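# Reorient a loose object in the palm-up hand

## Task

An object sits loose on the upturned palm of the right hand. Rotate it using this hand alone until its orientation in the hand matches the two goal images. The hand includes the wrist camera, its post and the arm's final link. The attempt fails if the object contacts anything else or leaves the hand. To end, the object must stay still briefly, resting in the palm or fingers without touching the wrist, camera or post. The palm must face straight up. No hand motor may read moving or overload or be building toward a shutdown; a motor dead from the first reading is exempt. Then declare completion.

## Robot and tools

ROBOT. One arm carries a right hand with index, middle and ring fingers and a thumb, driven by sixteen motors. A fixed mast holding the wrist camera sits on the palm side of the wrist, and it can collide with things. Cameras, each 672x504: cam_head_left, cam_head_right, cam_wrist.

FRAMES. Scene frame: origin on the table top beneath the arm base, +z up, +y to the left when facing along +x. Results report end_effector_position (metres) and end_effector_quat_wxyz in this frame; the printed position can be off, more so at long reach. The hand point sits in front of the palm where thumb tip meets index and middle tips. Its axes: +z runs along straightened fingers toward the tips, +x across the palm away from the thumb, +y outward from the palm face (the face is at y = -0.062 m). Straight-finger knuckles sit at z = -0.017 m and the tips reach 0.139 m beyond; bending moves tips toward +y. The mast occupies x +0.05 to +0.10, z -0.16 to -0.11, up to y = +0.06 m. Palm facing straight up means hand +y points along scene +z. Rubber fingertip caps grip well; other hand surfaces are slippery.

execute_actions(actions). actions is a list of actions; each action is a list of up to 15 rows; each row is one 1/30 s control step. A shorter action repeats its final row to fill 15 steps. An empty list only returns the current state and images. Each row has 24 numbers, all in [-1, 1]:
1-6: dx, dy, dz, rx, ry, rz. An offset, not a pose: a target relative to the hand point's measured pose at the start of that action (for a call's first action, the last pose reported in the scene), in the hand point's own axes. Every row of an action refers to that same start, not to the preceding row. 1.0 = 0.6 m for dx-dz and 180 degrees for rx-rz; rx, ry, rz form one rotation vector.
7-22: absolute goal angles for the hand hinges, in this order: index_mcp, index_abd, index_pip, index_dip, thumb_cmc, thumb_axl, thumb_mcp, thumb_ipl, middle_mcp, middle_abd, middle_pip, middle_dip, ring_mcp, ring_abd, ring_pip, ring_dip. Each maps linearly between its stops; bracket gives degrees at +1, at -1, and the straight value. Fingers: _mcp bends at the knuckle toward the palm as it goes to -1 (-18, +128; +0.75); _abd swings the finger sideways away from the thumb toward -1 (-60, +60; +0.00); _pip middle joint (-29, +108; +0.58); _dip end joint (-21, +117; +0.70). thumb_cmc toward -1 brings the thumb from flat beside the palm round in front of it (-20, +120; +0.71); thumb_axl rolls the thumb about its length (-27, +140; +0.68); thumb_mcp (-69, +109; +0.23) and thumb_ipl (-77, +108; +0.17) bend it, toward +z when thumb_axl is straight, and in the thumb_cmc swing direction when thumb_axl is near -0.40.
23: current_limit, the current cap for all motors, linear from 0 mA at -1 to 550 mA at +1, floor 11 mA. It also caps hinge speed; far below 0 a finger may not lift.
24: speed; set-points travel at (speed+1)/2 x 5.9 rad/s, minimum 0.001 of that, continuing after the action. Initially current_limit +0.4, speed -0.6; last values persist.

MOTION LIMITS. Each step the commanded pose is clipped to 70 mm and 16 degrees from the measured one; damped IK favours position over orientation. After an action the arm goes only to the last clipped pose, so big motions need several actions. Expect endings about 1 cm off, usually low. The elbow may sag with load, each action sinking the hand and tipping the palm slightly; re-aim at the wanted pose to halt it.

move(target, speed, blocking). target is one 24-number row as above; its first six are an offset from the pose in the scene's latest result that shows one. speed: path top speed in m/s, 0.002 to 0.5 (default 0.25); rotation up to twice that in rad/s. The straight path lasts 0.5 to 10 s and does not avoid obstacles; faster or deeper contact presses harder. Hand numbers are sent at the start. blocking=false returns after 0.5 s while motion continues; check with wait(0); other motion calls are refused until a result shows the end. The "move:" line reports the ending (done, off_target, moving, held, fault) and limits (paced = pose clipped; held = steps blocked, after which motion may speed up) plus distance to target.

wait(seconds): 0 to 10; the arm keeps its last command; returns early if a running move ends. stop(): brakes a running move, needing room. zoom_image(camera, region): region [x0, y0, x1, y1] in pixels from the top-left, at most 504x504. show_instructions(): shows the goal images. finished_scene(scene): ends the current scene, given its number; irreversible.

RESULTS. Per motor, in the order above: hand_goal, hand_measured (same scale), hand_current_ma (positive pushes toward -1), hand_state (moving, goal = within 0.02 of goal at rest, blocked = at rest elsewhere and pressing, overload = shut down). hand_current_limit and hand_speed echo the settings. A finger only presses while its goal lies past the object surface; gear friction can keep a grip after easing. Current of 495 mA or more accumulates time (decaying below); 5 s causes a 10 s shutdown, then it returns to goal. A motor showing overload from the first reading is dead for the whole run, reads 0 mA and goes limp. Step readings list positions; HELD marks a step partly held back. "Hand target" is where the controller is heading; "pose unreachable" means the clearance check altered the command. FAULT or HAND FAULT stops the rest of that reply's calls; hand commands sent during an arm stop are discarded. MOTOR HOT appears at 85 °C; at 100 °C the arm drops (OVER-TEMPERATURE FAULT).

AVOID. Letting the object touch anything but the hand or fall, knocking anything off the table, hard hits and strong pressing, stalled motors near overload. Loose objects may occasionally be nudged.

Each tool is called after "Call:" in YAML: its name, and indented under it one key for each argument.

Reference images:

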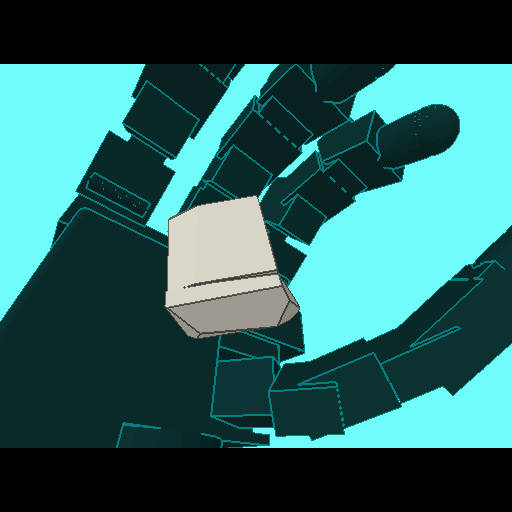

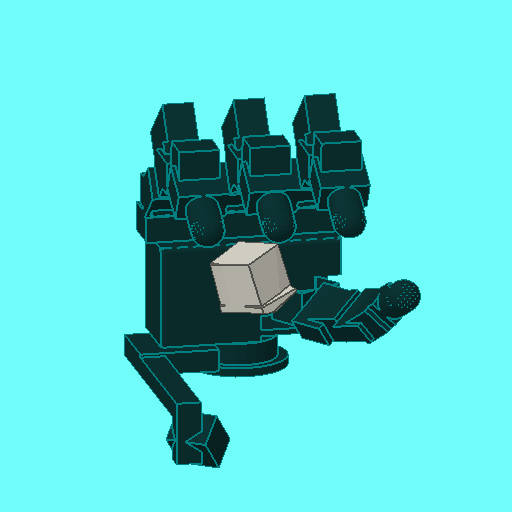

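## Session

Call:
execute_actions:
  actions: []

Scene clock: 0.00 s.
end_effector_position=(+0.4974, +0.0079, +0.4150) hand_goal=(+0.046, +0.000, -0.008, +0.280, -0.104, +0.266, +0.032, -0.018, +0.046, +0.000, -0.008, +0.280, +0.046, +0.000, -0.008, +0.280) hand_measured=(+0.066, +0.000, -0.006, +0.282, -0.090, +0.270, +0.034, -0.016, +0.064, +0.000, -0.004, +0.282, +0.064, +0.000, -0.006, +0.282) hand_current_ma=(+103, +0, +14, +14, +71, +27, +11, +12, +93, +0, +16, +12, +93, +0, +15, +13) hand_state=(goal, goal, goal, goal, goal, goal, goal, goal, goal, goal, goal, goal, goal, goal, goal, goal) hand_current_limit=0.40 hand_speed=-0.60 end_effector_quat_wxyz=(+0.479, +0.512, +0.514, +0.495)
Joint positions: [0.097 1.104 0.581 0.483 0.068 0.022]
Joint velocities: [-0.005 -0.015  0.017 -0.022  0.022  0.022]
Motor temperatures (°C, as the motors report them): [28 26 27 28 25 27]
Hand target: +0.500, +0.008, +0.435; +0.488, +0.503, +0.504, +0.505

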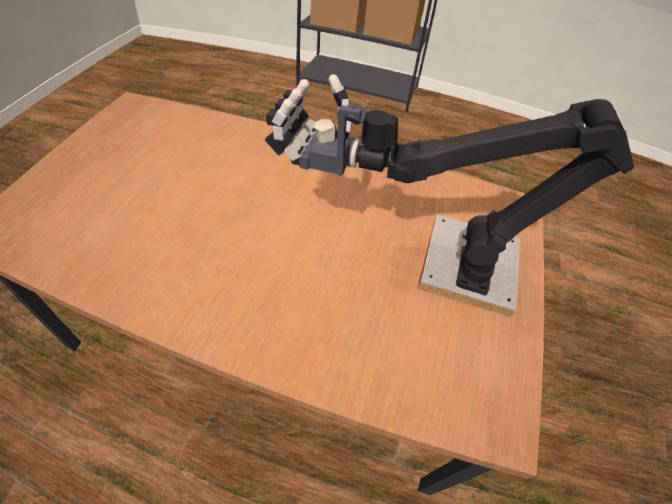

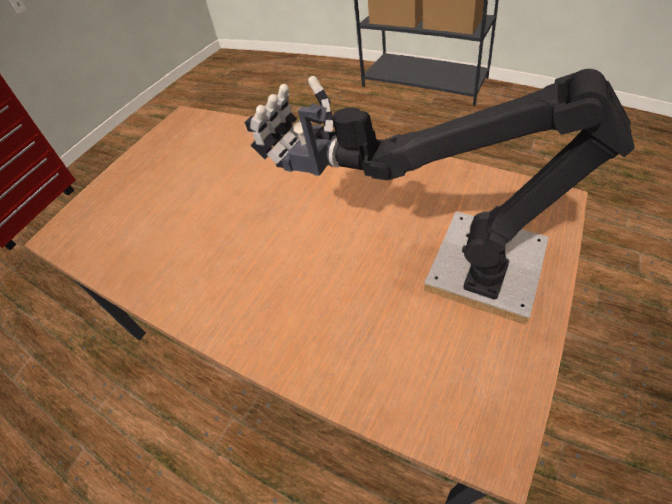

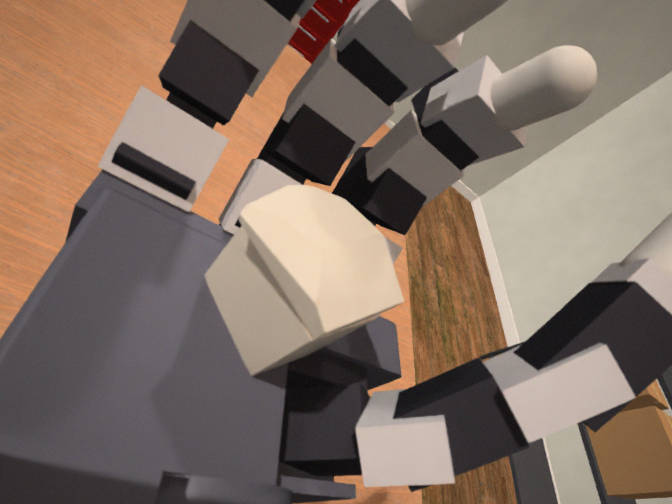

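Call:
zoom_image:
  camera: "cam_head_left"
  region: [250,60,410,190]

Call:
zoom_image:
  camera: "cam_wrist"
  region: [160,140,460,420]

Call:
show_instructions:

Region (250, 60, 410, 190) of cam_head_left's 672x504 image, scaled by 3.150, with more detail than that image has; it fills the top 410 rows of this view, and the rest is white.

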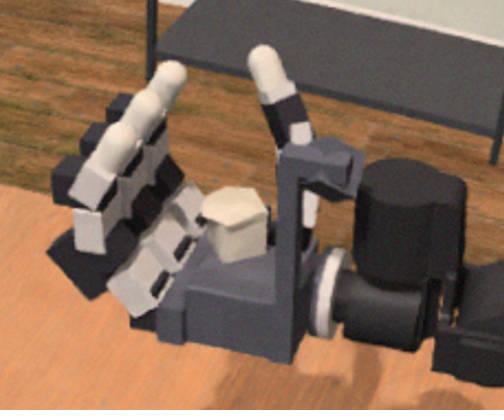

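Region (160, 140, 460, 420) of cam_wrist's 672x504 image, scaled by 1.680, with more detail than that image has; it fills the top 470 rows of this view, and the rest is white.

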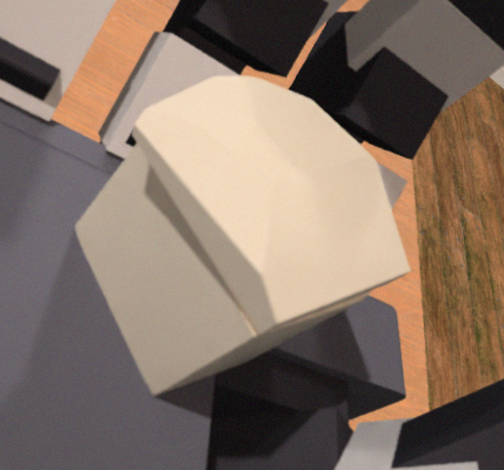

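Reference images for this scene: goal picture from the wrist camera place, goal picture looking into the palm.

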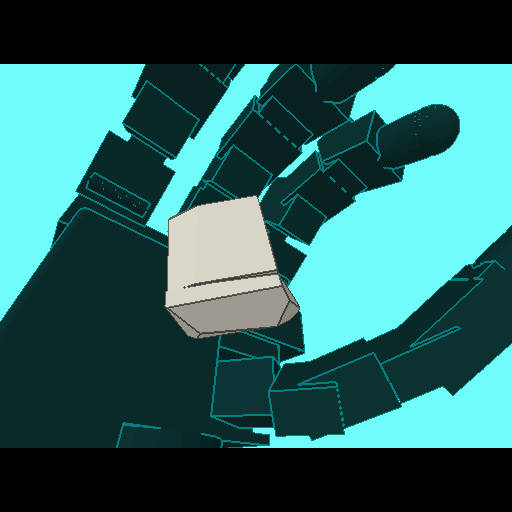

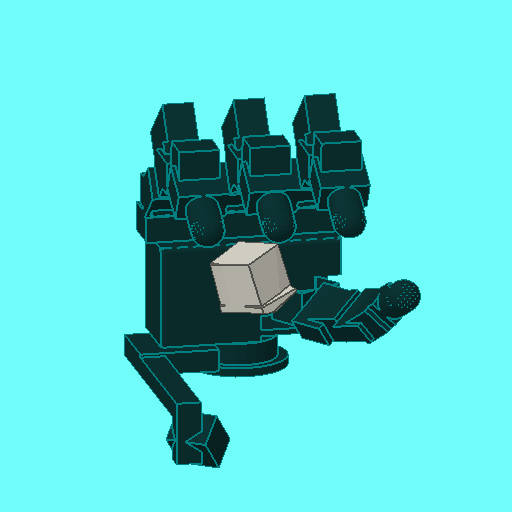

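Call:
execute_actions:
  actions:
    - [[0,0.033,0,-0.012,0,0,0.046,0,0,0.28,-0.1,0.27,0.03,0,-0.3,0,-0.3,0.1,0.046,0,0,0.28,0.4,-0.6]]
    - [[0,0.033,0,-0.012,0,0,0.046,0,0,0.28,-0.1,0.27,0.03,0,-0.5,0,-0.5,0.0,0.046,0,0,0.28,0.4,-0.6]]

Call:
zoom_image:
  camera: "cam_head_left"
  region: [250,60,410,190]

Scene clock: 1.50 s.
end_effector_position=(+0.4974, +0.0079, +0.4150) hand_goal=(+0.046, +0.000, +0.000, +0.280, -0.100, +0.270, +0.030, +0.000, -0.500, +0.000, -0.500, +0.000, +0.046, +0.000, +0.000, +0.280) hand_measured=(+0.066, +0.000, -0.002, +0.282, -0.090, +0.270, +0.032, -0.004, -0.362, +0.000, -0.370, +0.026, +0.064, +0.000, -0.002, +0.282) hand_current_ma=(+103, +0, -12, +14, +49, +0, +12, -21, +385, +0, +385, +148, +93, +0, -12, +13) hand_state=(goal, goal, goal, goal, goal, goal, goal, goal, blocked, goal, blocked, blocked, goal, goal, goal, goal) hand_current_limit=0.40 hand_speed=-0.60 end_effector_quat_wxyz=(+0.479, +0.512, +0.514, +0.495)
Joint positions: [0.097 1.104 0.581 0.483 0.068 0.022]
Joint velocities: [ 0.005 -0.015  0.002 -0.012 -0.022  0.037]
Motor temperatures (°C, as the motors report them): [28 26 28 28 25 27]
Hand target: +0.498, +0.008, +0.435; +0.489, +0.503, +0.504, +0.504
Off the commanded pose: 0.020 m, 2 deg.
Step readings (end_effector_position; steps 1 to 15: 1st action; 16 to 30: 2nd action):
0: (+0.4974, +0.0079, +0.4150)
1: (+0.4974, +0.0079, +0.4150)
2: (+0.4974, +0.0079, +0.4150)
4: (+0.4974, +0.0079, +0.4150)
8: (+0.4974, +0.0079, +0.4150)
15: (+0.4974, +0.0079, +0.4150)
16: (+0.4974, +0.0079, +0.4150)
17: (+0.4974, +0.0079, +0.4150)
19: (+0.4974, +0.0079, +0.4150)
23: (+0.4974, +0.0079, +0.4150)
30: end_effector_position above

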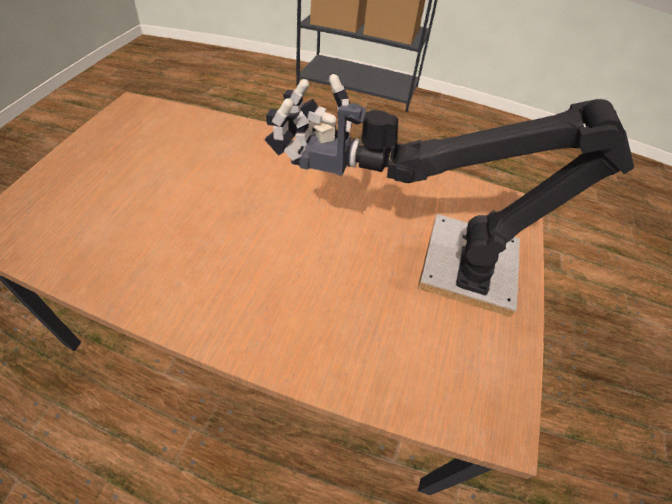

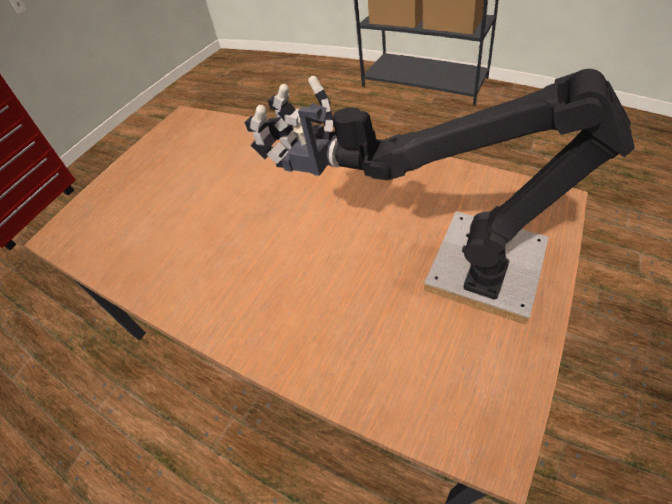

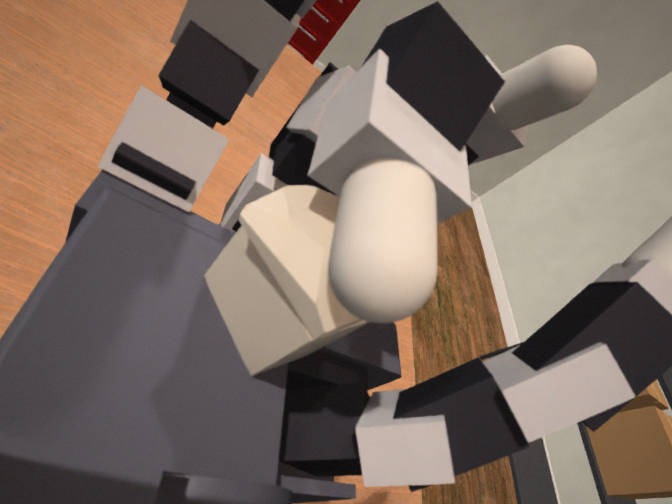

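Region (250, 60, 410, 190) of cam_head_left's 672x504 image, scaled by 3.150, with more detail than that image has; it fills the top 410 rows of this view, and the rest is white.

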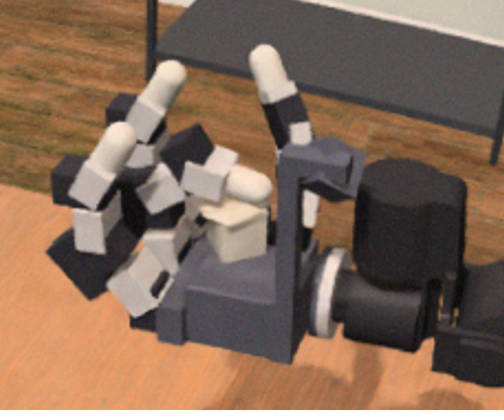

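Call:
execute_actions:
  actions:
    - [[0,0.033,0,-0.012,0,0,0.046,0,0,0.28,-0.1,0.27,0.03,0,-0.42,-0.3,-0.42,-0.05,0.3,0,0,0.28,0.4,-0.7]]
    - [[0,0.033,0,-0.012,0,0,0.046,0,0,0.28,-0.1,0.27,0.03,0,-0.42,-0.3,-0.42,-0.05,0.3,0,0,0.28,0.4,-0.7]]

Scene clock: 2.67 s.
end_effector_position=(+0.4974, +0.0079, +0.4150) hand_goal=(+0.046, +0.000, +0.000, +0.280, -0.100, +0.270, +0.030, +0.000, -0.420, -0.300, -0.420, -0.050, +0.300, +0.000, +0.000, +0.280) hand_measured=(+0.066, +0.000, -0.002, +0.282, -0.090, +0.270, +0.032, -0.004, -0.362, -0.272, -0.348, +0.008, +0.308, +0.000, -0.002, +0.282) hand_current_ma=(+102, +0, -12, +14, +49, +0, +12, -21, +310, +132, +364, +327, +40, +0, -7, +13) hand_state=(goal, goal, goal, goal, goal, goal, goal, goal, blocked, blocked, blocked, blocked, goal, goal, goal, goal) hand_current_limit=0.40 hand_speed=-0.70 end_effector_quat_wxyz=(+0.479, +0.512, +0.514, +0.495)
Joint positions: [0.097 1.104 0.581 0.483 0.068 0.022]
Joint velocities: [-0.005  0.005 -0.012 -0.002 -0.051  0.022]
Motor temperatures (°C, as the motors report them): [28 26 28 28 25 27]
Hand target: +0.498, +0.008, +0.435; +0.489, +0.503, +0.504, +0.504
Off the commanded pose: 0.020 m, 2 deg.
Step readings (end_effector_position; steps 1 to 15: 1st action; 16 to 30: 2nd action):
0: (+0.4974, +0.0079, +0.4150)
1: (+0.4974, +0.0079, +0.4150)
2: (+0.4974, +0.0079, +0.4150)
4: (+0.4974, +0.0079, +0.4150)
8: (+0.4974, +0.0079, +0.4150)
15: (+0.4974, +0.0079, +0.4150)
16: (+0.4974, +0.0079, +0.4150)
17: (+0.4974, +0.0079, +0.4150)
19: (+0.4974, +0.0079, +0.4150)
23: (+0.4974, +0.0079, +0.4150)
30: end_effector_position above

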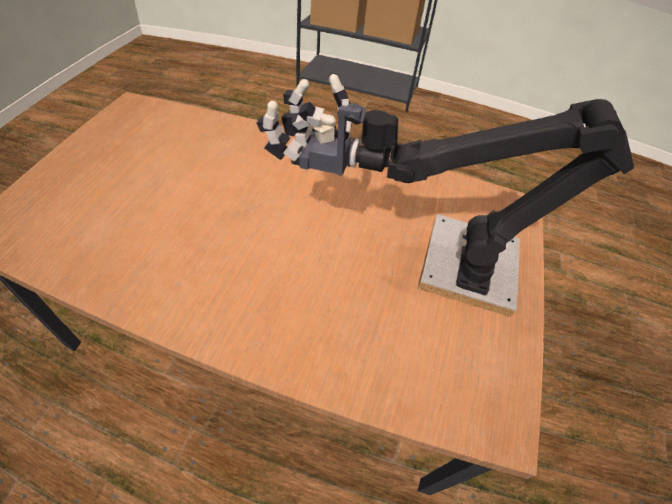

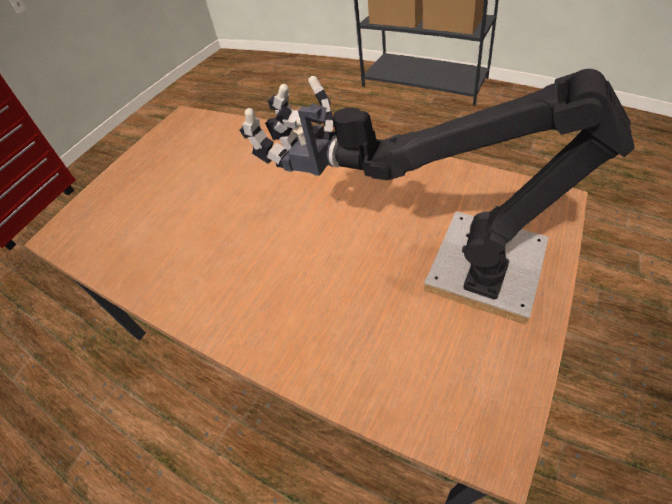

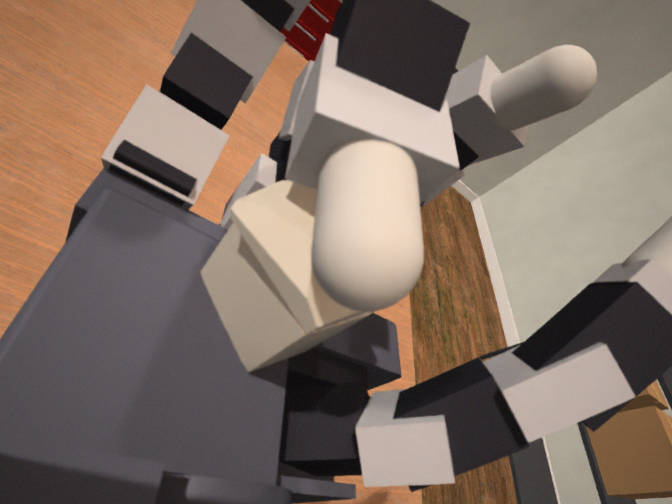

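Call:
execute_actions:
  actions:
    - [[0,0.033,0,-0.012,0,0,0.046,0,0,0.28,-0.5,-0.4,0.2,0.1,0.3,0,-0.42,-0.05,0.1,0,0,0.28,0.4,-0.4]]
    - [[0,0.033,0,-0.012,0,0,0.046,0,0,0.28,-0.7,-0.4,-0.2,0.1,0.6,0,-0.9,-0.3,0.1,0,0,0.28,0.4,-0.4]]
    - [[0,0.033,0,-0.012,0,0,0.046,0,0,0.28,-0.7,-0.4,-0.2,0.1,0.6,0,-0.9,-0.3,0.1,0,0,0.28,0.4,-0.4]]

Call:
zoom_image:
  camera: "cam_head_left"
  region: [250,60,410,190]

Scene clock: 4.47 s.
end_effector_position=(+0.4974, +0.0079, +0.4150) hand_goal=(+0.046, +0.000, +0.000, +0.280, -0.700, -0.400, -0.200, +0.100, +0.600, +0.000, -0.900, -0.300, +0.100, +0.000, +0.000, +0.280) hand_measured=(+0.066, +0.000, -0.002, +0.282, -0.704, -0.398, -0.202, +0.098, +0.606, -0.002, -0.898, -0.298, +0.118, +0.000, -0.002, +0.282) hand_current_ma=(+102, +0, -12, +14, -21, +16, -15, -12, +32, -14, +9, +11, +100, +0, -6, +13) hand_state=(goal, goal, goal, goal, goal, goal, goal, goal, goal, goal, goal, goal, goal, goal, goal, goal) hand_current_limit=0.40 hand_speed=-0.40 end_effector_quat_wxyz=(+0.479, +0.512, +0.514, +0.495)
Joint positions: [0.097 1.104 0.581 0.483 0.068 0.022]
Joint velocities: [-0.024 -0.015 -0.012  0.002 -0.022 -0.081]
Motor temperatures (°C, as the motors report them): [28 26 28 28 25 27]
Hand target: +0.498, +0.008, +0.435; +0.489, +0.503, +0.504, +0.504
Off the commanded pose: 0.020 m, 2 deg.
Step readings (end_effector_position; steps 1 to 15: 1st action; 16 to 30: 2nd action; 31 to 45: 3rd action):
0: (+0.4974, +0.0079, +0.4150)
1: (+0.4974, +0.0079, +0.4150)
2: (+0.4974, +0.0079, +0.4150)
4: (+0.4974, +0.0079, +0.4150)
8: (+0.4974, +0.0079, +0.4150)
15: (+0.4974, +0.0079, +0.4150)
16: (+0.4974, +0.0079, +0.4150)
17: (+0.4974, +0.0079, +0.4150)
19: (+0.4974, +0.0079, +0.4150)
23: (+0.4974, +0.0079, +0.4150)
30: (+0.4974, +0.0079, +0.4150)
31: (+0.4974, +0.0079, +0.4150)
32: (+0.4974, +0.0079, +0.4150)
34: (+0.4974, +0.0079, +0.4150)
38: (+0.4974, +0.0079, +0.4150)
45: end_effector_position above

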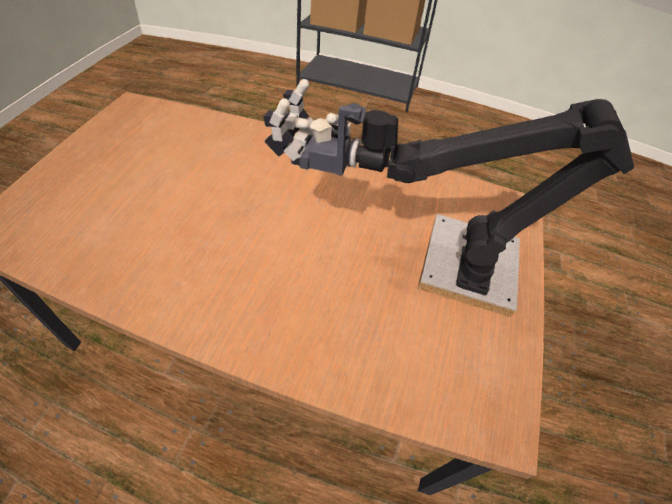

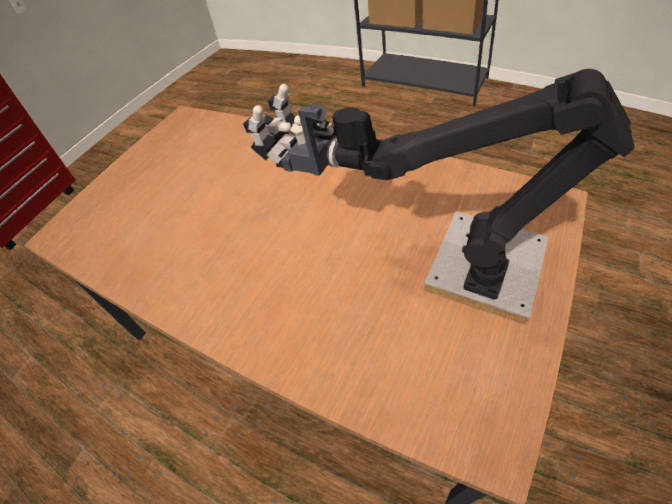

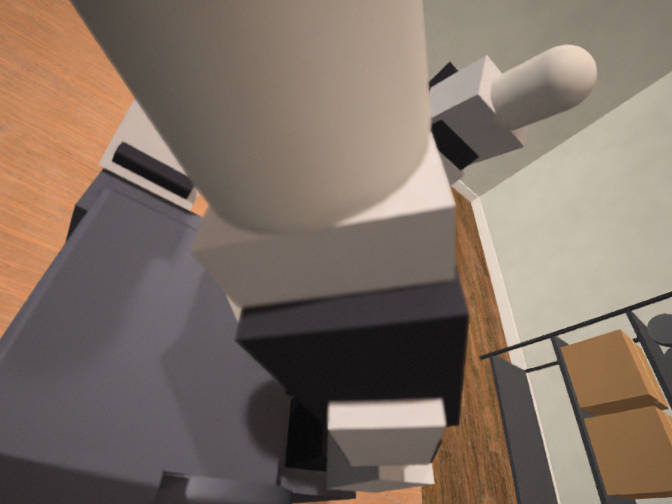

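Region (250, 60, 410, 190) of cam_head_left's 672x504 image, scaled by 3.150, with more detail than that image has; it fills the top 410 rows of this view, and the rest is white.

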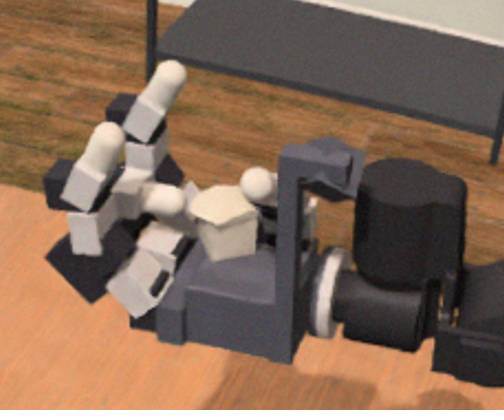

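Call:
execute_actions:
  actions:
    - [[0,0.033,0,-0.012,0,0,0.046,0,0,0.28,0,-0.4,0.2,0.1,0.45,0,-0.9,-0.35,0.4,0,0.2,0.28,0.4,-0.4]]
    - [[0,0.033,0,-0.012,0,0,0.046,0,0,0.28,0,-0.4,0.2,0.1,0.3,0,-0.85,-0.3,0.4,0,0.2,0.28,0.4,-0.7]]

Call:
zoom_image:
  camera: "cam_head_left"
  region: [250,60,410,190]

Scene clock: 5.67 s.
end_effector_position=(+0.4974, +0.0079, +0.4150) hand_goal=(+0.046, +0.000, +0.000, +0.280, +0.000, -0.400, +0.200, +0.100, +0.300, +0.000, -0.850, -0.300, +0.400, +0.000, +0.200, +0.280) hand_measured=(+0.066, +0.000, -0.002, +0.282, +0.006, -0.398, +0.202, +0.098, +0.320, -0.002, -0.856, -0.304, +0.410, +0.000, +0.200, +0.282) hand_current_ma=(+102, +0, -12, +14, +28, +15, +13, -8, +104, -14, -33, -25, +49, +0, -1, +12) hand_state=(goal, goal, goal, goal, goal, goal, goal, goal, goal, goal, goal, goal, goal, goal, goal, goal) hand_current_limit=0.40 hand_speed=-0.70 end_effector_quat_wxyz=(+0.479, +0.512, +0.514, +0.495)
Joint positions: [0.097 1.104 0.581 0.483 0.068 0.022]
Joint velocities: [-0.015 -0.015 -0.002  0.002 -0.007 -0.095]
Motor temperatures (°C, as the motors report them): [28 26 29 28 25 27]
Hand target: +0.498, +0.008, +0.435; +0.489, +0.503, +0.504, +0.504
Off the commanded pose: 0.020 m, 2 deg.
Step readings (end_effector_position; steps 1 to 15: 1st action; 16 to 30: 2nd action):
0: (+0.4974, +0.0079, +0.4150)
1: (+0.4974, +0.0079, +0.4150)
2: (+0.4974, +0.0079, +0.4150)
4: (+0.4974, +0.0079, +0.4150)
8: (+0.4974, +0.0079, +0.4150)
15: (+0.4974, +0.0079, +0.4150)
16: (+0.4974, +0.0079, +0.4150)
17: (+0.4974, +0.0079, +0.4150)
19: (+0.4974, +0.0079, +0.4150)
23: (+0.4974, +0.0079, +0.4150)
30: end_effector_position above

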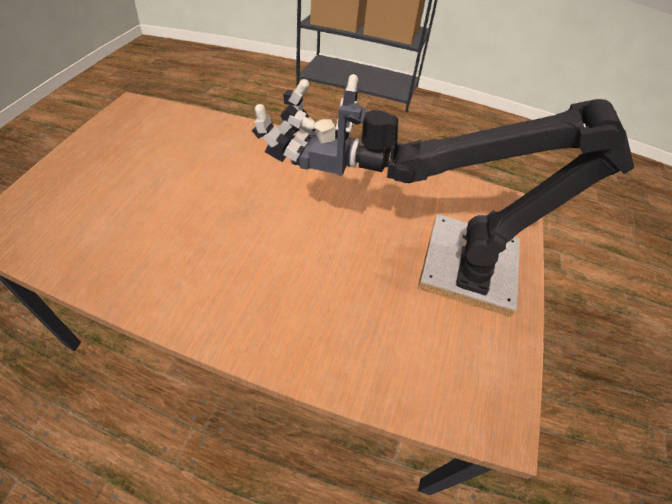

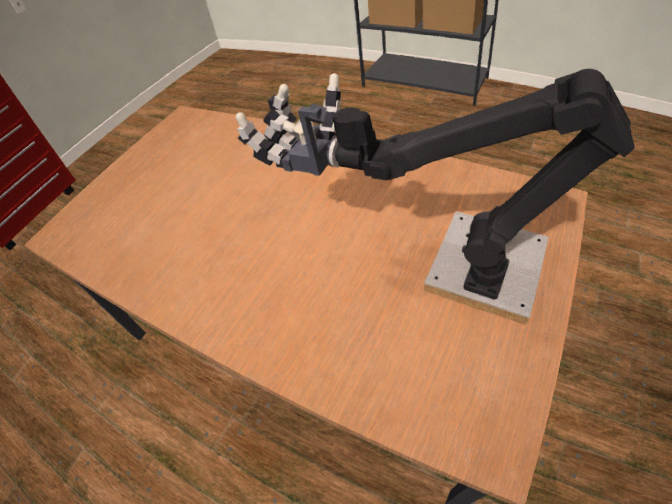

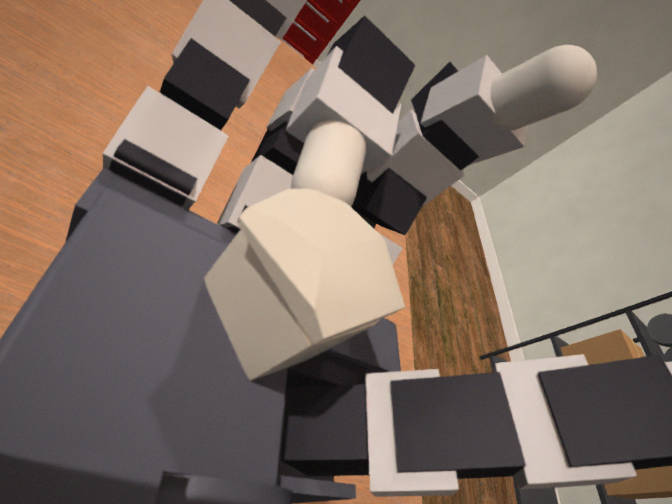

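Region (250, 60, 410, 190) of cam_head_left's 672x504 image, scaled by 3.150, with more detail than that image has; it fills the top 410 rows of this view, and the rest is white.

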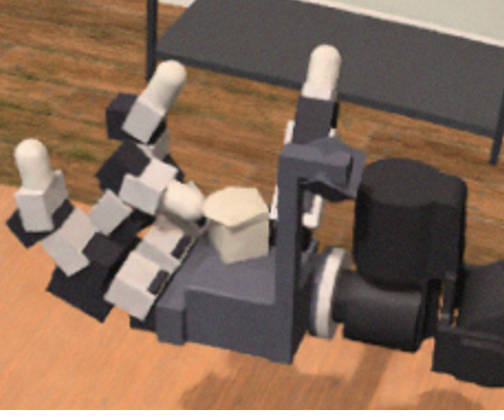

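Call:
execute_actions:
  actions:
    - [[0,0.033,0,-0.012,0,0,0.3,0,0,0.28,-0.3,0.3,0.6,0.1,0.5,0,0,0.2,0.5,-0.4,-0.9,-0.4,0.4,-0.2]]
    - [[0,0.033,0,-0.012,0,0,0.3,0,0,0.28,-0.5,0.3,0.6,0.1,0.5,0,0,0.2,0.25,-0.4,-0.9,-0.4,0.4,-0.5]]
    - [[0,0.033,0,-0.012,0,0,0.3,0,0,0.28,-0.5,0.3,0.6,0.1,0.5,0,0,0.2,0,-0.4,-0.85,-0.2,0.4,-0.5]]

Call:
zoom_image:
  camera: "cam_head_left"
  region: [250,60,410,190]

Scene clock: 7.63 s.
end_effector_position=(+0.4974, +0.0079, +0.4150) hand_goal=(+0.300, +0.000, +0.000, +0.280, -0.500, +0.300, +0.600, +0.100, +0.500, +0.000, +0.000, +0.200, +0.000, -0.400, -0.850, -0.200) hand_measured=(+0.308, +0.000, -0.002, +0.282, -0.492, +0.298, +0.602, +0.100, +0.510, -0.002, -0.002, +0.198, +0.012, -0.396, -0.858, -0.204) hand_current_ma=(+46, +0, -7, +14, +48, -19, +18, -6, +49, -14, -5, -14, +59, +14, -37, -20) hand_state=(goal, goal, goal, goal, goal, goal, goal, goal, goal, goal, goal, goal, goal, goal, goal, goal) hand_current_limit=0.40 hand_speed=-0.50 end_effector_quat_wxyz=(+0.479, +0.512, +0.514, +0.495)
Joint positions: [0.097 1.104 0.581 0.483 0.068 0.022]
Joint velocities: [ 0.005 -0.015 -0.027 -0.002  0.022 -0.037]
Motor temperatures (°C, as the motors report them): [28 26 29 28 25 27]
Hand target: +0.498, +0.008, +0.435; +0.489, +0.503, +0.504, +0.504
Off the commanded pose: 0.020 m, 2 deg.
Step readings (end_effector_position; steps 1 to 15: 1st action; 16 to 30: 2nd action; 31 to 45: 3rd action):
0: (+0.4974, +0.0079, +0.4150)
1: (+0.4974, +0.0079, +0.4150)
2: (+0.4974, +0.0079, +0.4150)
4: (+0.4974, +0.0079, +0.4150)
8: (+0.4974, +0.0079, +0.4150)
15: (+0.4974, +0.0079, +0.4150)
16: (+0.4974, +0.0079, +0.4150)
17: (+0.4974, +0.0079, +0.4150)
19: (+0.4974, +0.0079, +0.4150)
23: (+0.4974, +0.0079, +0.4150)
30: (+0.4974, +0.0079, +0.4150)
31: (+0.4974, +0.0079, +0.4150)
32: (+0.4974, +0.0079, +0.4150)
34: (+0.4974, +0.0079, +0.4150)
38: (+0.4974, +0.0079, +0.4150)
45: end_effector_position above

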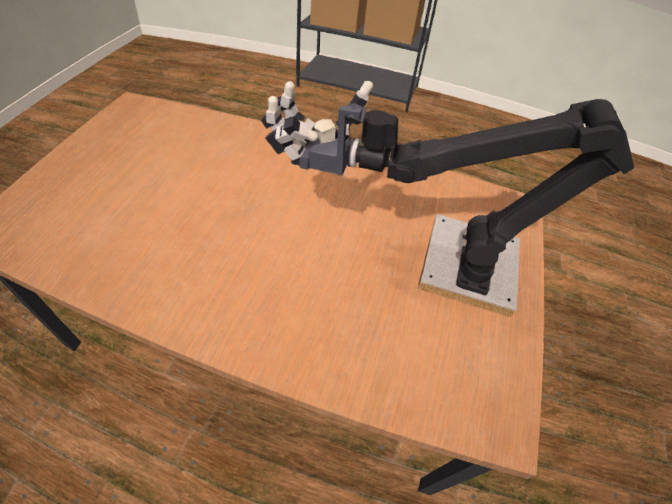

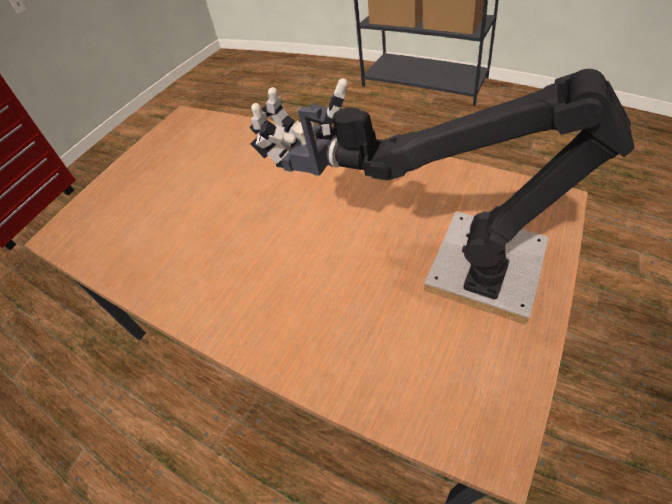

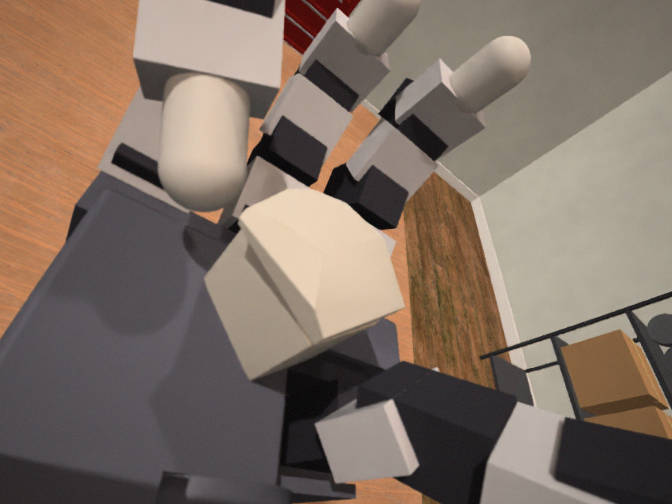

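Region (250, 60, 410, 190) of cam_head_left's 672x504 image, scaled by 3.150, with more detail than that image has; it fills the top 410 rows of this view, and the rest is white.

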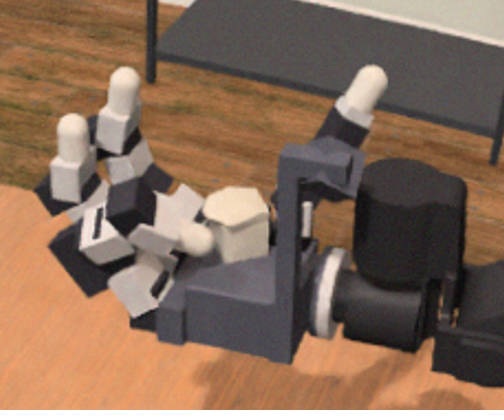

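Call:
execute_actions:
  actions:
    - [[0,0.033,0,-0.012,0,0,0.5,0.3,-0.9,-0.4,0,0.3,0.3,0.1,0.5,0,0,0.2,-0.4,0,-0.5,0,0.4,-0.2]]
    - [[0,0.033,0,-0.012,0,0,0.2,0.3,-0.9,-0.35,0,0.3,0.3,0.1,0.5,0,0,0.2,-0.75,0.3,-0.25,0.1,0.4,-0.5]]
    - [[0,0.033,0,-0.012,0,0,-0.1,0.3,-0.8,-0.15,0,0.3,0.3,0.1,0.5,0,0,0.2,-0.75,0.3,-0.25,0.1,0.4,-0.5]]

Call:
zoom_image:
  camera: "cam_head_left"
  region: [250,60,410,190]

Scene clock: 9.33 s.
end_effector_position=(+0.4974, +0.0079, +0.4150) hand_goal=(-0.100, +0.300, -0.800, -0.150, +0.000, +0.300, +0.300, +0.100, +0.500, +0.000, +0.000, +0.200, -0.750, +0.300, -0.250, +0.100) hand_measured=(-0.090, +0.298, -0.806, -0.154, +0.006, +0.298, +0.306, +0.100, +0.510, -0.002, -0.002, +0.198, -0.752, +0.296, -0.258, +0.096) hand_current_ma=(+53, -12, -38, -22, +33, -15, +43, -6, +49, -13, -5, -14, -5, -16, -42, -20) hand_state=(goal, goal, goal, goal, goal, goal, goal, goal, goal, goal, goal, goal, goal, goal, goal, goal) hand_current_limit=0.40 hand_speed=-0.50 end_effector_quat_wxyz=(+0.479, +0.512, +0.514, +0.495)
Joint positions: [0.097 1.104 0.581 0.483 0.068 0.022]
Joint velocities: [ 0.005  0.015  0.002 -0.017 -0.007 -0.051]
Motor temperatures (°C, as the motors report them): [28 26 30 28 25 27]
Hand target: +0.498, +0.008, +0.435; +0.489, +0.503, +0.504, +0.504
Off the commanded pose: 0.020 m, 2 deg.
Step readings (end_effector_position; steps 1 to 15: 1st action; 16 to 30: 2nd action; 31 to 45: 3rd action):
0: (+0.4974, +0.0079, +0.4150)
1: (+0.4974, +0.0079, +0.4150)
2: (+0.4974, +0.0079, +0.4150)
4: (+0.4974, +0.0079, +0.4150)
8: (+0.4974, +0.0079, +0.4150)
15: (+0.4974, +0.0079, +0.4150)
16: (+0.4974, +0.0079, +0.4150)
17: (+0.4974, +0.0079, +0.4150)
19: (+0.4974, +0.0079, +0.4150)
23: (+0.4974, +0.0079, +0.4150)
30: (+0.4974, +0.0079, +0.4150)
31: (+0.4974, +0.0079, +0.4150)
32: (+0.4974, +0.0079, +0.4150)
34: (+0.4974, +0.0079, +0.4150)
38: (+0.4974, +0.0079, +0.4150)
45: end_effector_position above

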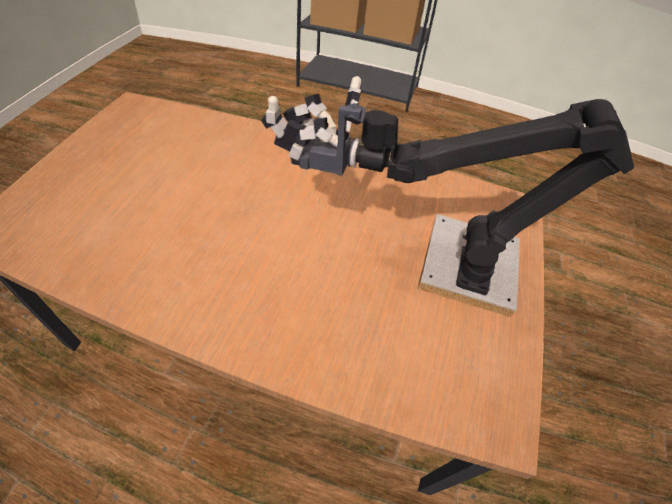

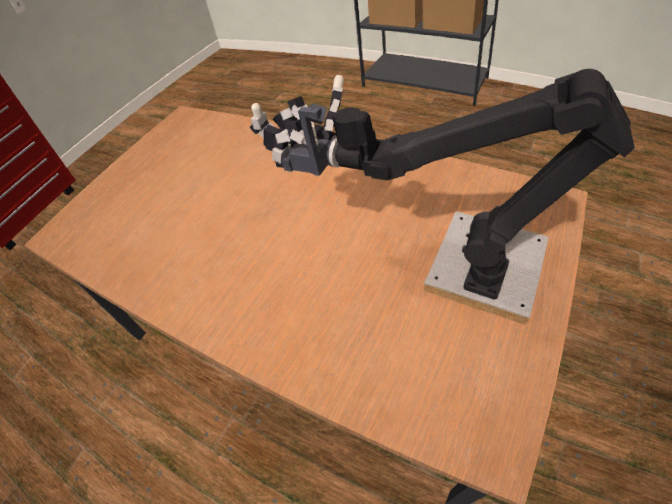

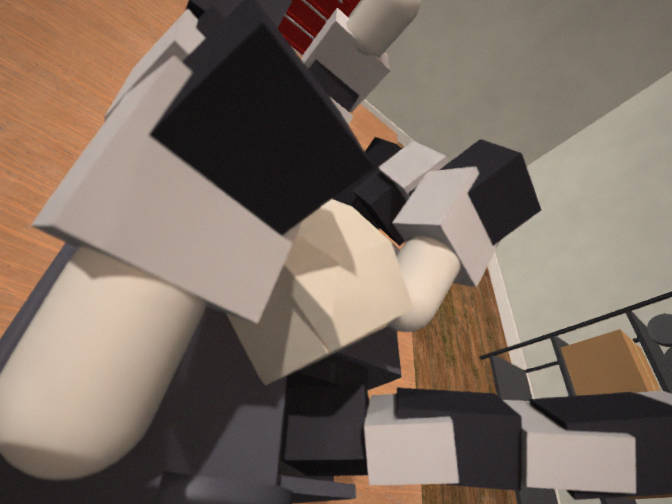

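Region (250, 60, 410, 190) of cam_head_left's 672x504 image, scaled by 3.150, with more detail than that image has; it fills the top 410 rows of this view, and the rest is white.

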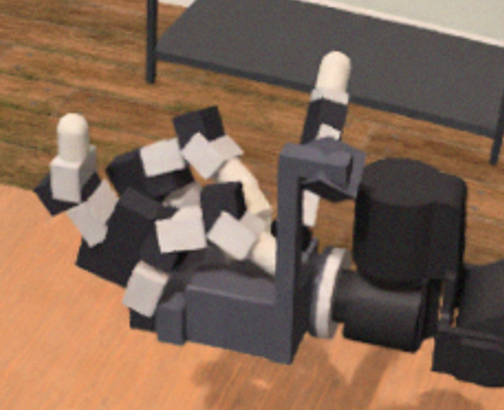

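Call:
execute_actions:
  actions:
    - [[0,0.033,0,-0.012,0,0,0.1,0,-0.3,-0.2,0,0.3,0.3,0.1,0.5,0,0,0.2,0.2,0,-0.1,0.1,0.4,-0.1]]
    - [[0,0.033,0,-0.012,0,0,0.6,0.7,-0.5,-0.6,0,0.3,0.3,0.1,0.5,0,0,0.2,0.2,0,-0.1,0.1,0.4,-0.3]]
    - [[0,0.033,0,-0.012,0,0,0.4,0.7,-1,-0.5,0,0.3,0.3,0.1,0.5,0,0,0.2,0.2,0,-0.1,0.1,0.4,-0.4]]
    - [[0,0.033,0,-0.012,0,0,0.1,0.7,-1,-0.3,0,0.3,0.3,0.1,0.5,0,0,0.2,0.2,0,-0.1,0.1,0.4,-0.5]]

Call:
execute_actions:
  actions:
    - [[0,0.033,0,-0.012,0,0,-0.2,0.7,-0.9,-0.1,0,0.3,0.3,0.1,0.5,0,0,0.2,0.2,0,-0.1,0.1,0.4,-0.5]]

Scene clock: 11.67 s.
end_effector_position=(+0.4974, +0.0079, +0.4150) hand_goal=(+0.100, +0.700, -1.000, -0.300, +0.000, +0.300, +0.300, +0.100, +0.500, +0.000, +0.000, +0.200, +0.200, +0.000, -0.100, +0.100) hand_measured=(+0.114, +0.698, -1.000, -0.304, +0.006, +0.298, +0.306, +0.100, +0.510, -0.002, -0.002, +0.198, +0.206, +0.004, -0.102, +0.096) hand_current_ma=(+75, -12, +3, -21, +33, -15, +42, -6, +49, -13, -5, -14, +33, +17, -12, -18) hand_state=(goal, goal, goal, goal, goal, goal, goal, goal, goal, goal, goal, goal, goal, goal, goal, goal) hand_current_limit=0.40 hand_speed=-0.50 end_effector_quat_wxyz=(+0.479, +0.512, +0.514, +0.495)
Joint positions: [0.097 1.104 0.581 0.483 0.068 0.022]
Joint velocities: [-0.005 -0.005  0.002 -0.007  0.007 -0.095]
Motor temperatures (°C, as the motors report them): [28 26 30 28 25 27]
Hand target: +0.498, +0.008, +0.435; +0.489, +0.503, +0.504, +0.504
Off the commanded pose: 0.020 m, 2 deg.
Step readings (end_effector_position; steps 1 to 15: 1st action; 16 to 30: 2nd action; 31 to 45: 3rd action; 46 to 60: 4th action):
0: (+0.4974, +0.0079, +0.4150)
1: (+0.4974, +0.0079, +0.4150)
2: (+0.4974, +0.0079, +0.4150)
4: (+0.4974, +0.0079, +0.4150)
8: (+0.4974, +0.0079, +0.4150)
15: (+0.4974, +0.0079, +0.4150)
16: (+0.4974, +0.0079, +0.4150)
17: (+0.4974, +0.0079, +0.4150)
19: (+0.4974, +0.0079, +0.4150)
23: (+0.4974, +0.0079, +0.4150)
30: (+0.4974, +0.0079, +0.4150)
31: (+0.4974, +0.0079, +0.4150)
32: (+0.4974, +0.0079, +0.4150)
34: (+0.4974, +0.0079, +0.4150)
38: (+0.4974, +0.0079, +0.4150)
45: (+0.4974, +0.0079, +0.4150)
46: (+0.4974, +0.0079, +0.4150)
47: (+0.4974, +0.0079, +0.4150)
49: (+0.4974, +0.0079, +0.4150)
53: (+0.4974, +0.0079, +0.4150)
60: end_effector_position above

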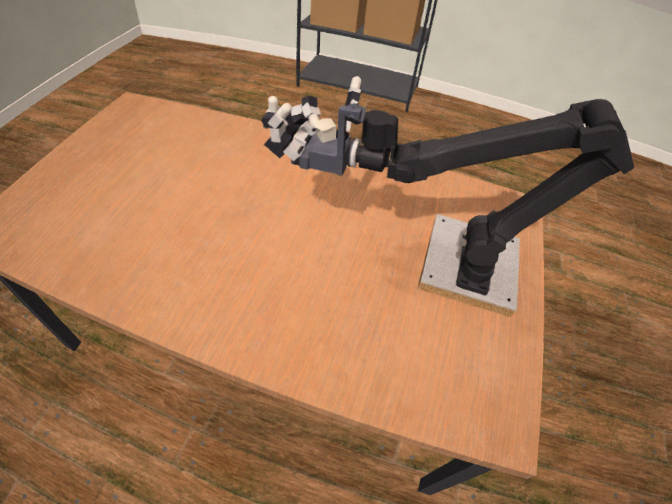

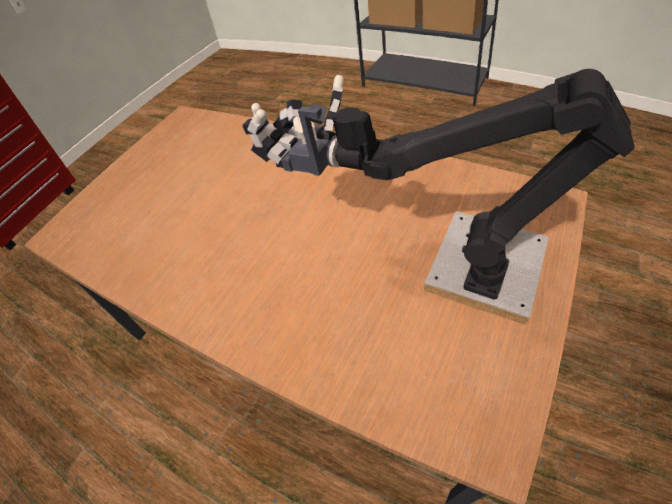

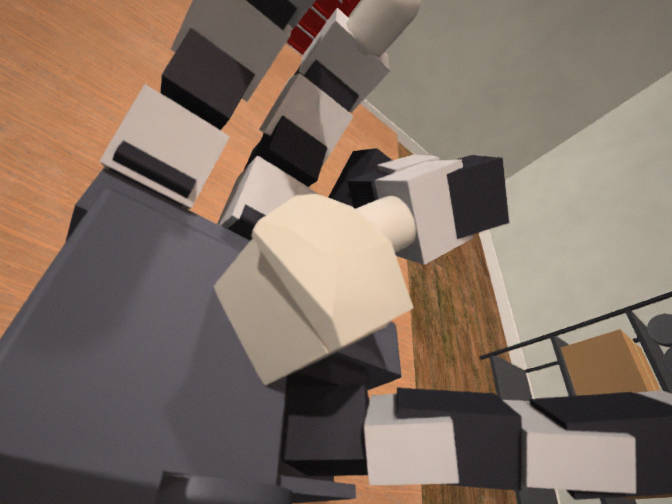

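Scene clock: 12.17 s.
end_effector_position=(+0.4974, +0.0079, +0.4150) hand_goal=(-0.200, +0.700, -0.900, -0.100, +0.000, +0.300, +0.300, +0.100, +0.500, +0.000, +0.000, +0.200, +0.200, +0.000, -0.100, +0.100) hand_measured=(-0.190, +0.698, -0.904, -0.104, +0.006, +0.298, +0.306, +0.100, +0.510, -0.002, -0.002, +0.198, +0.206, +0.004, -0.102, +0.096) hand_current_ma=(+59, -10, -25, -20, +33, -15, +42, -6, +49, -13, -5, -14, +33, +17, -12, -18) hand_state=(goal, goal, goal, goal, goal, goal, goal, goal, goal, goal, goal, goal, goal, goal, goal, goal) hand_current_limit=0.40 hand_speed=-0.50 end_effector_quat_wxyz=(+0.479, +0.512, +0.514, +0.495)
Joint positions: [0.097 1.104 0.581 0.483 0.068 0.022]
Joint velocities: [-0.015 -0.015 -0.007 -0.002  0.051  0.007]
Motor temperatures (°C, as the motors report them): [28 26 30 28 25 27]
Hand target: +0.498, +0.008, +0.435; +0.489, +0.503, +0.504, +0.504
Off the commanded pose: 0.020 m, 2 deg.
Step readings (end_effector_position):
0: (+0.4974, +0.0079, +0.4150)
1: (+0.4974, +0.0079, +0.4150)
2: (+0.4974, +0.0079, +0.4150)
4: (+0.4974, +0.0079, +0.4150)
8: (+0.4974, +0.0079, +0.4150)
15: end_effector_position above

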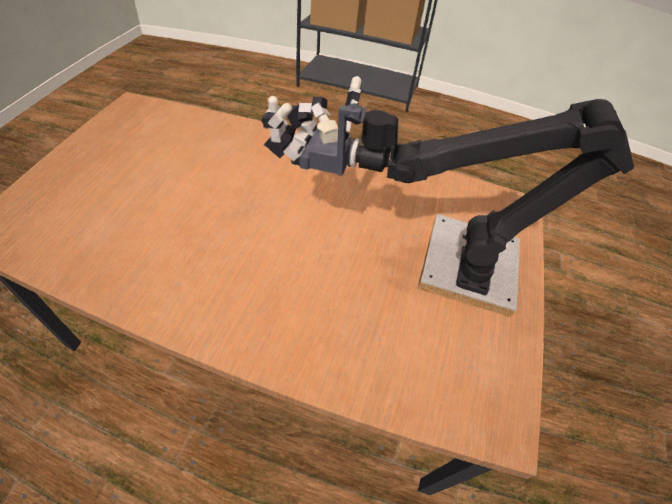

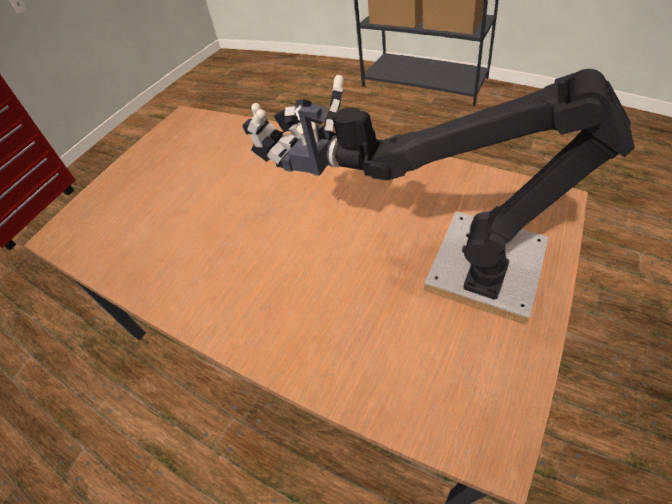

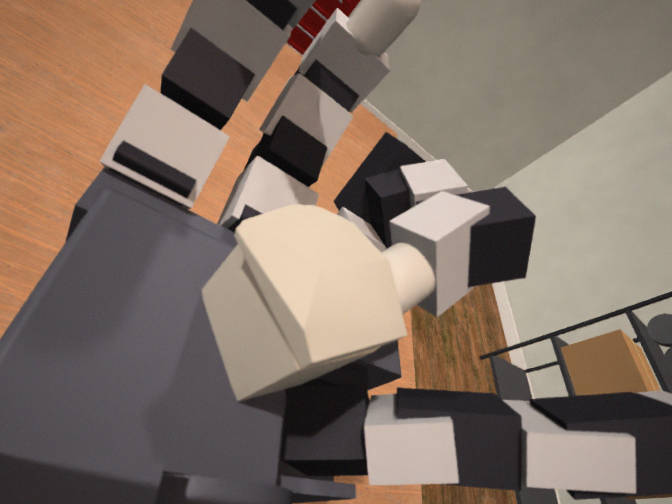

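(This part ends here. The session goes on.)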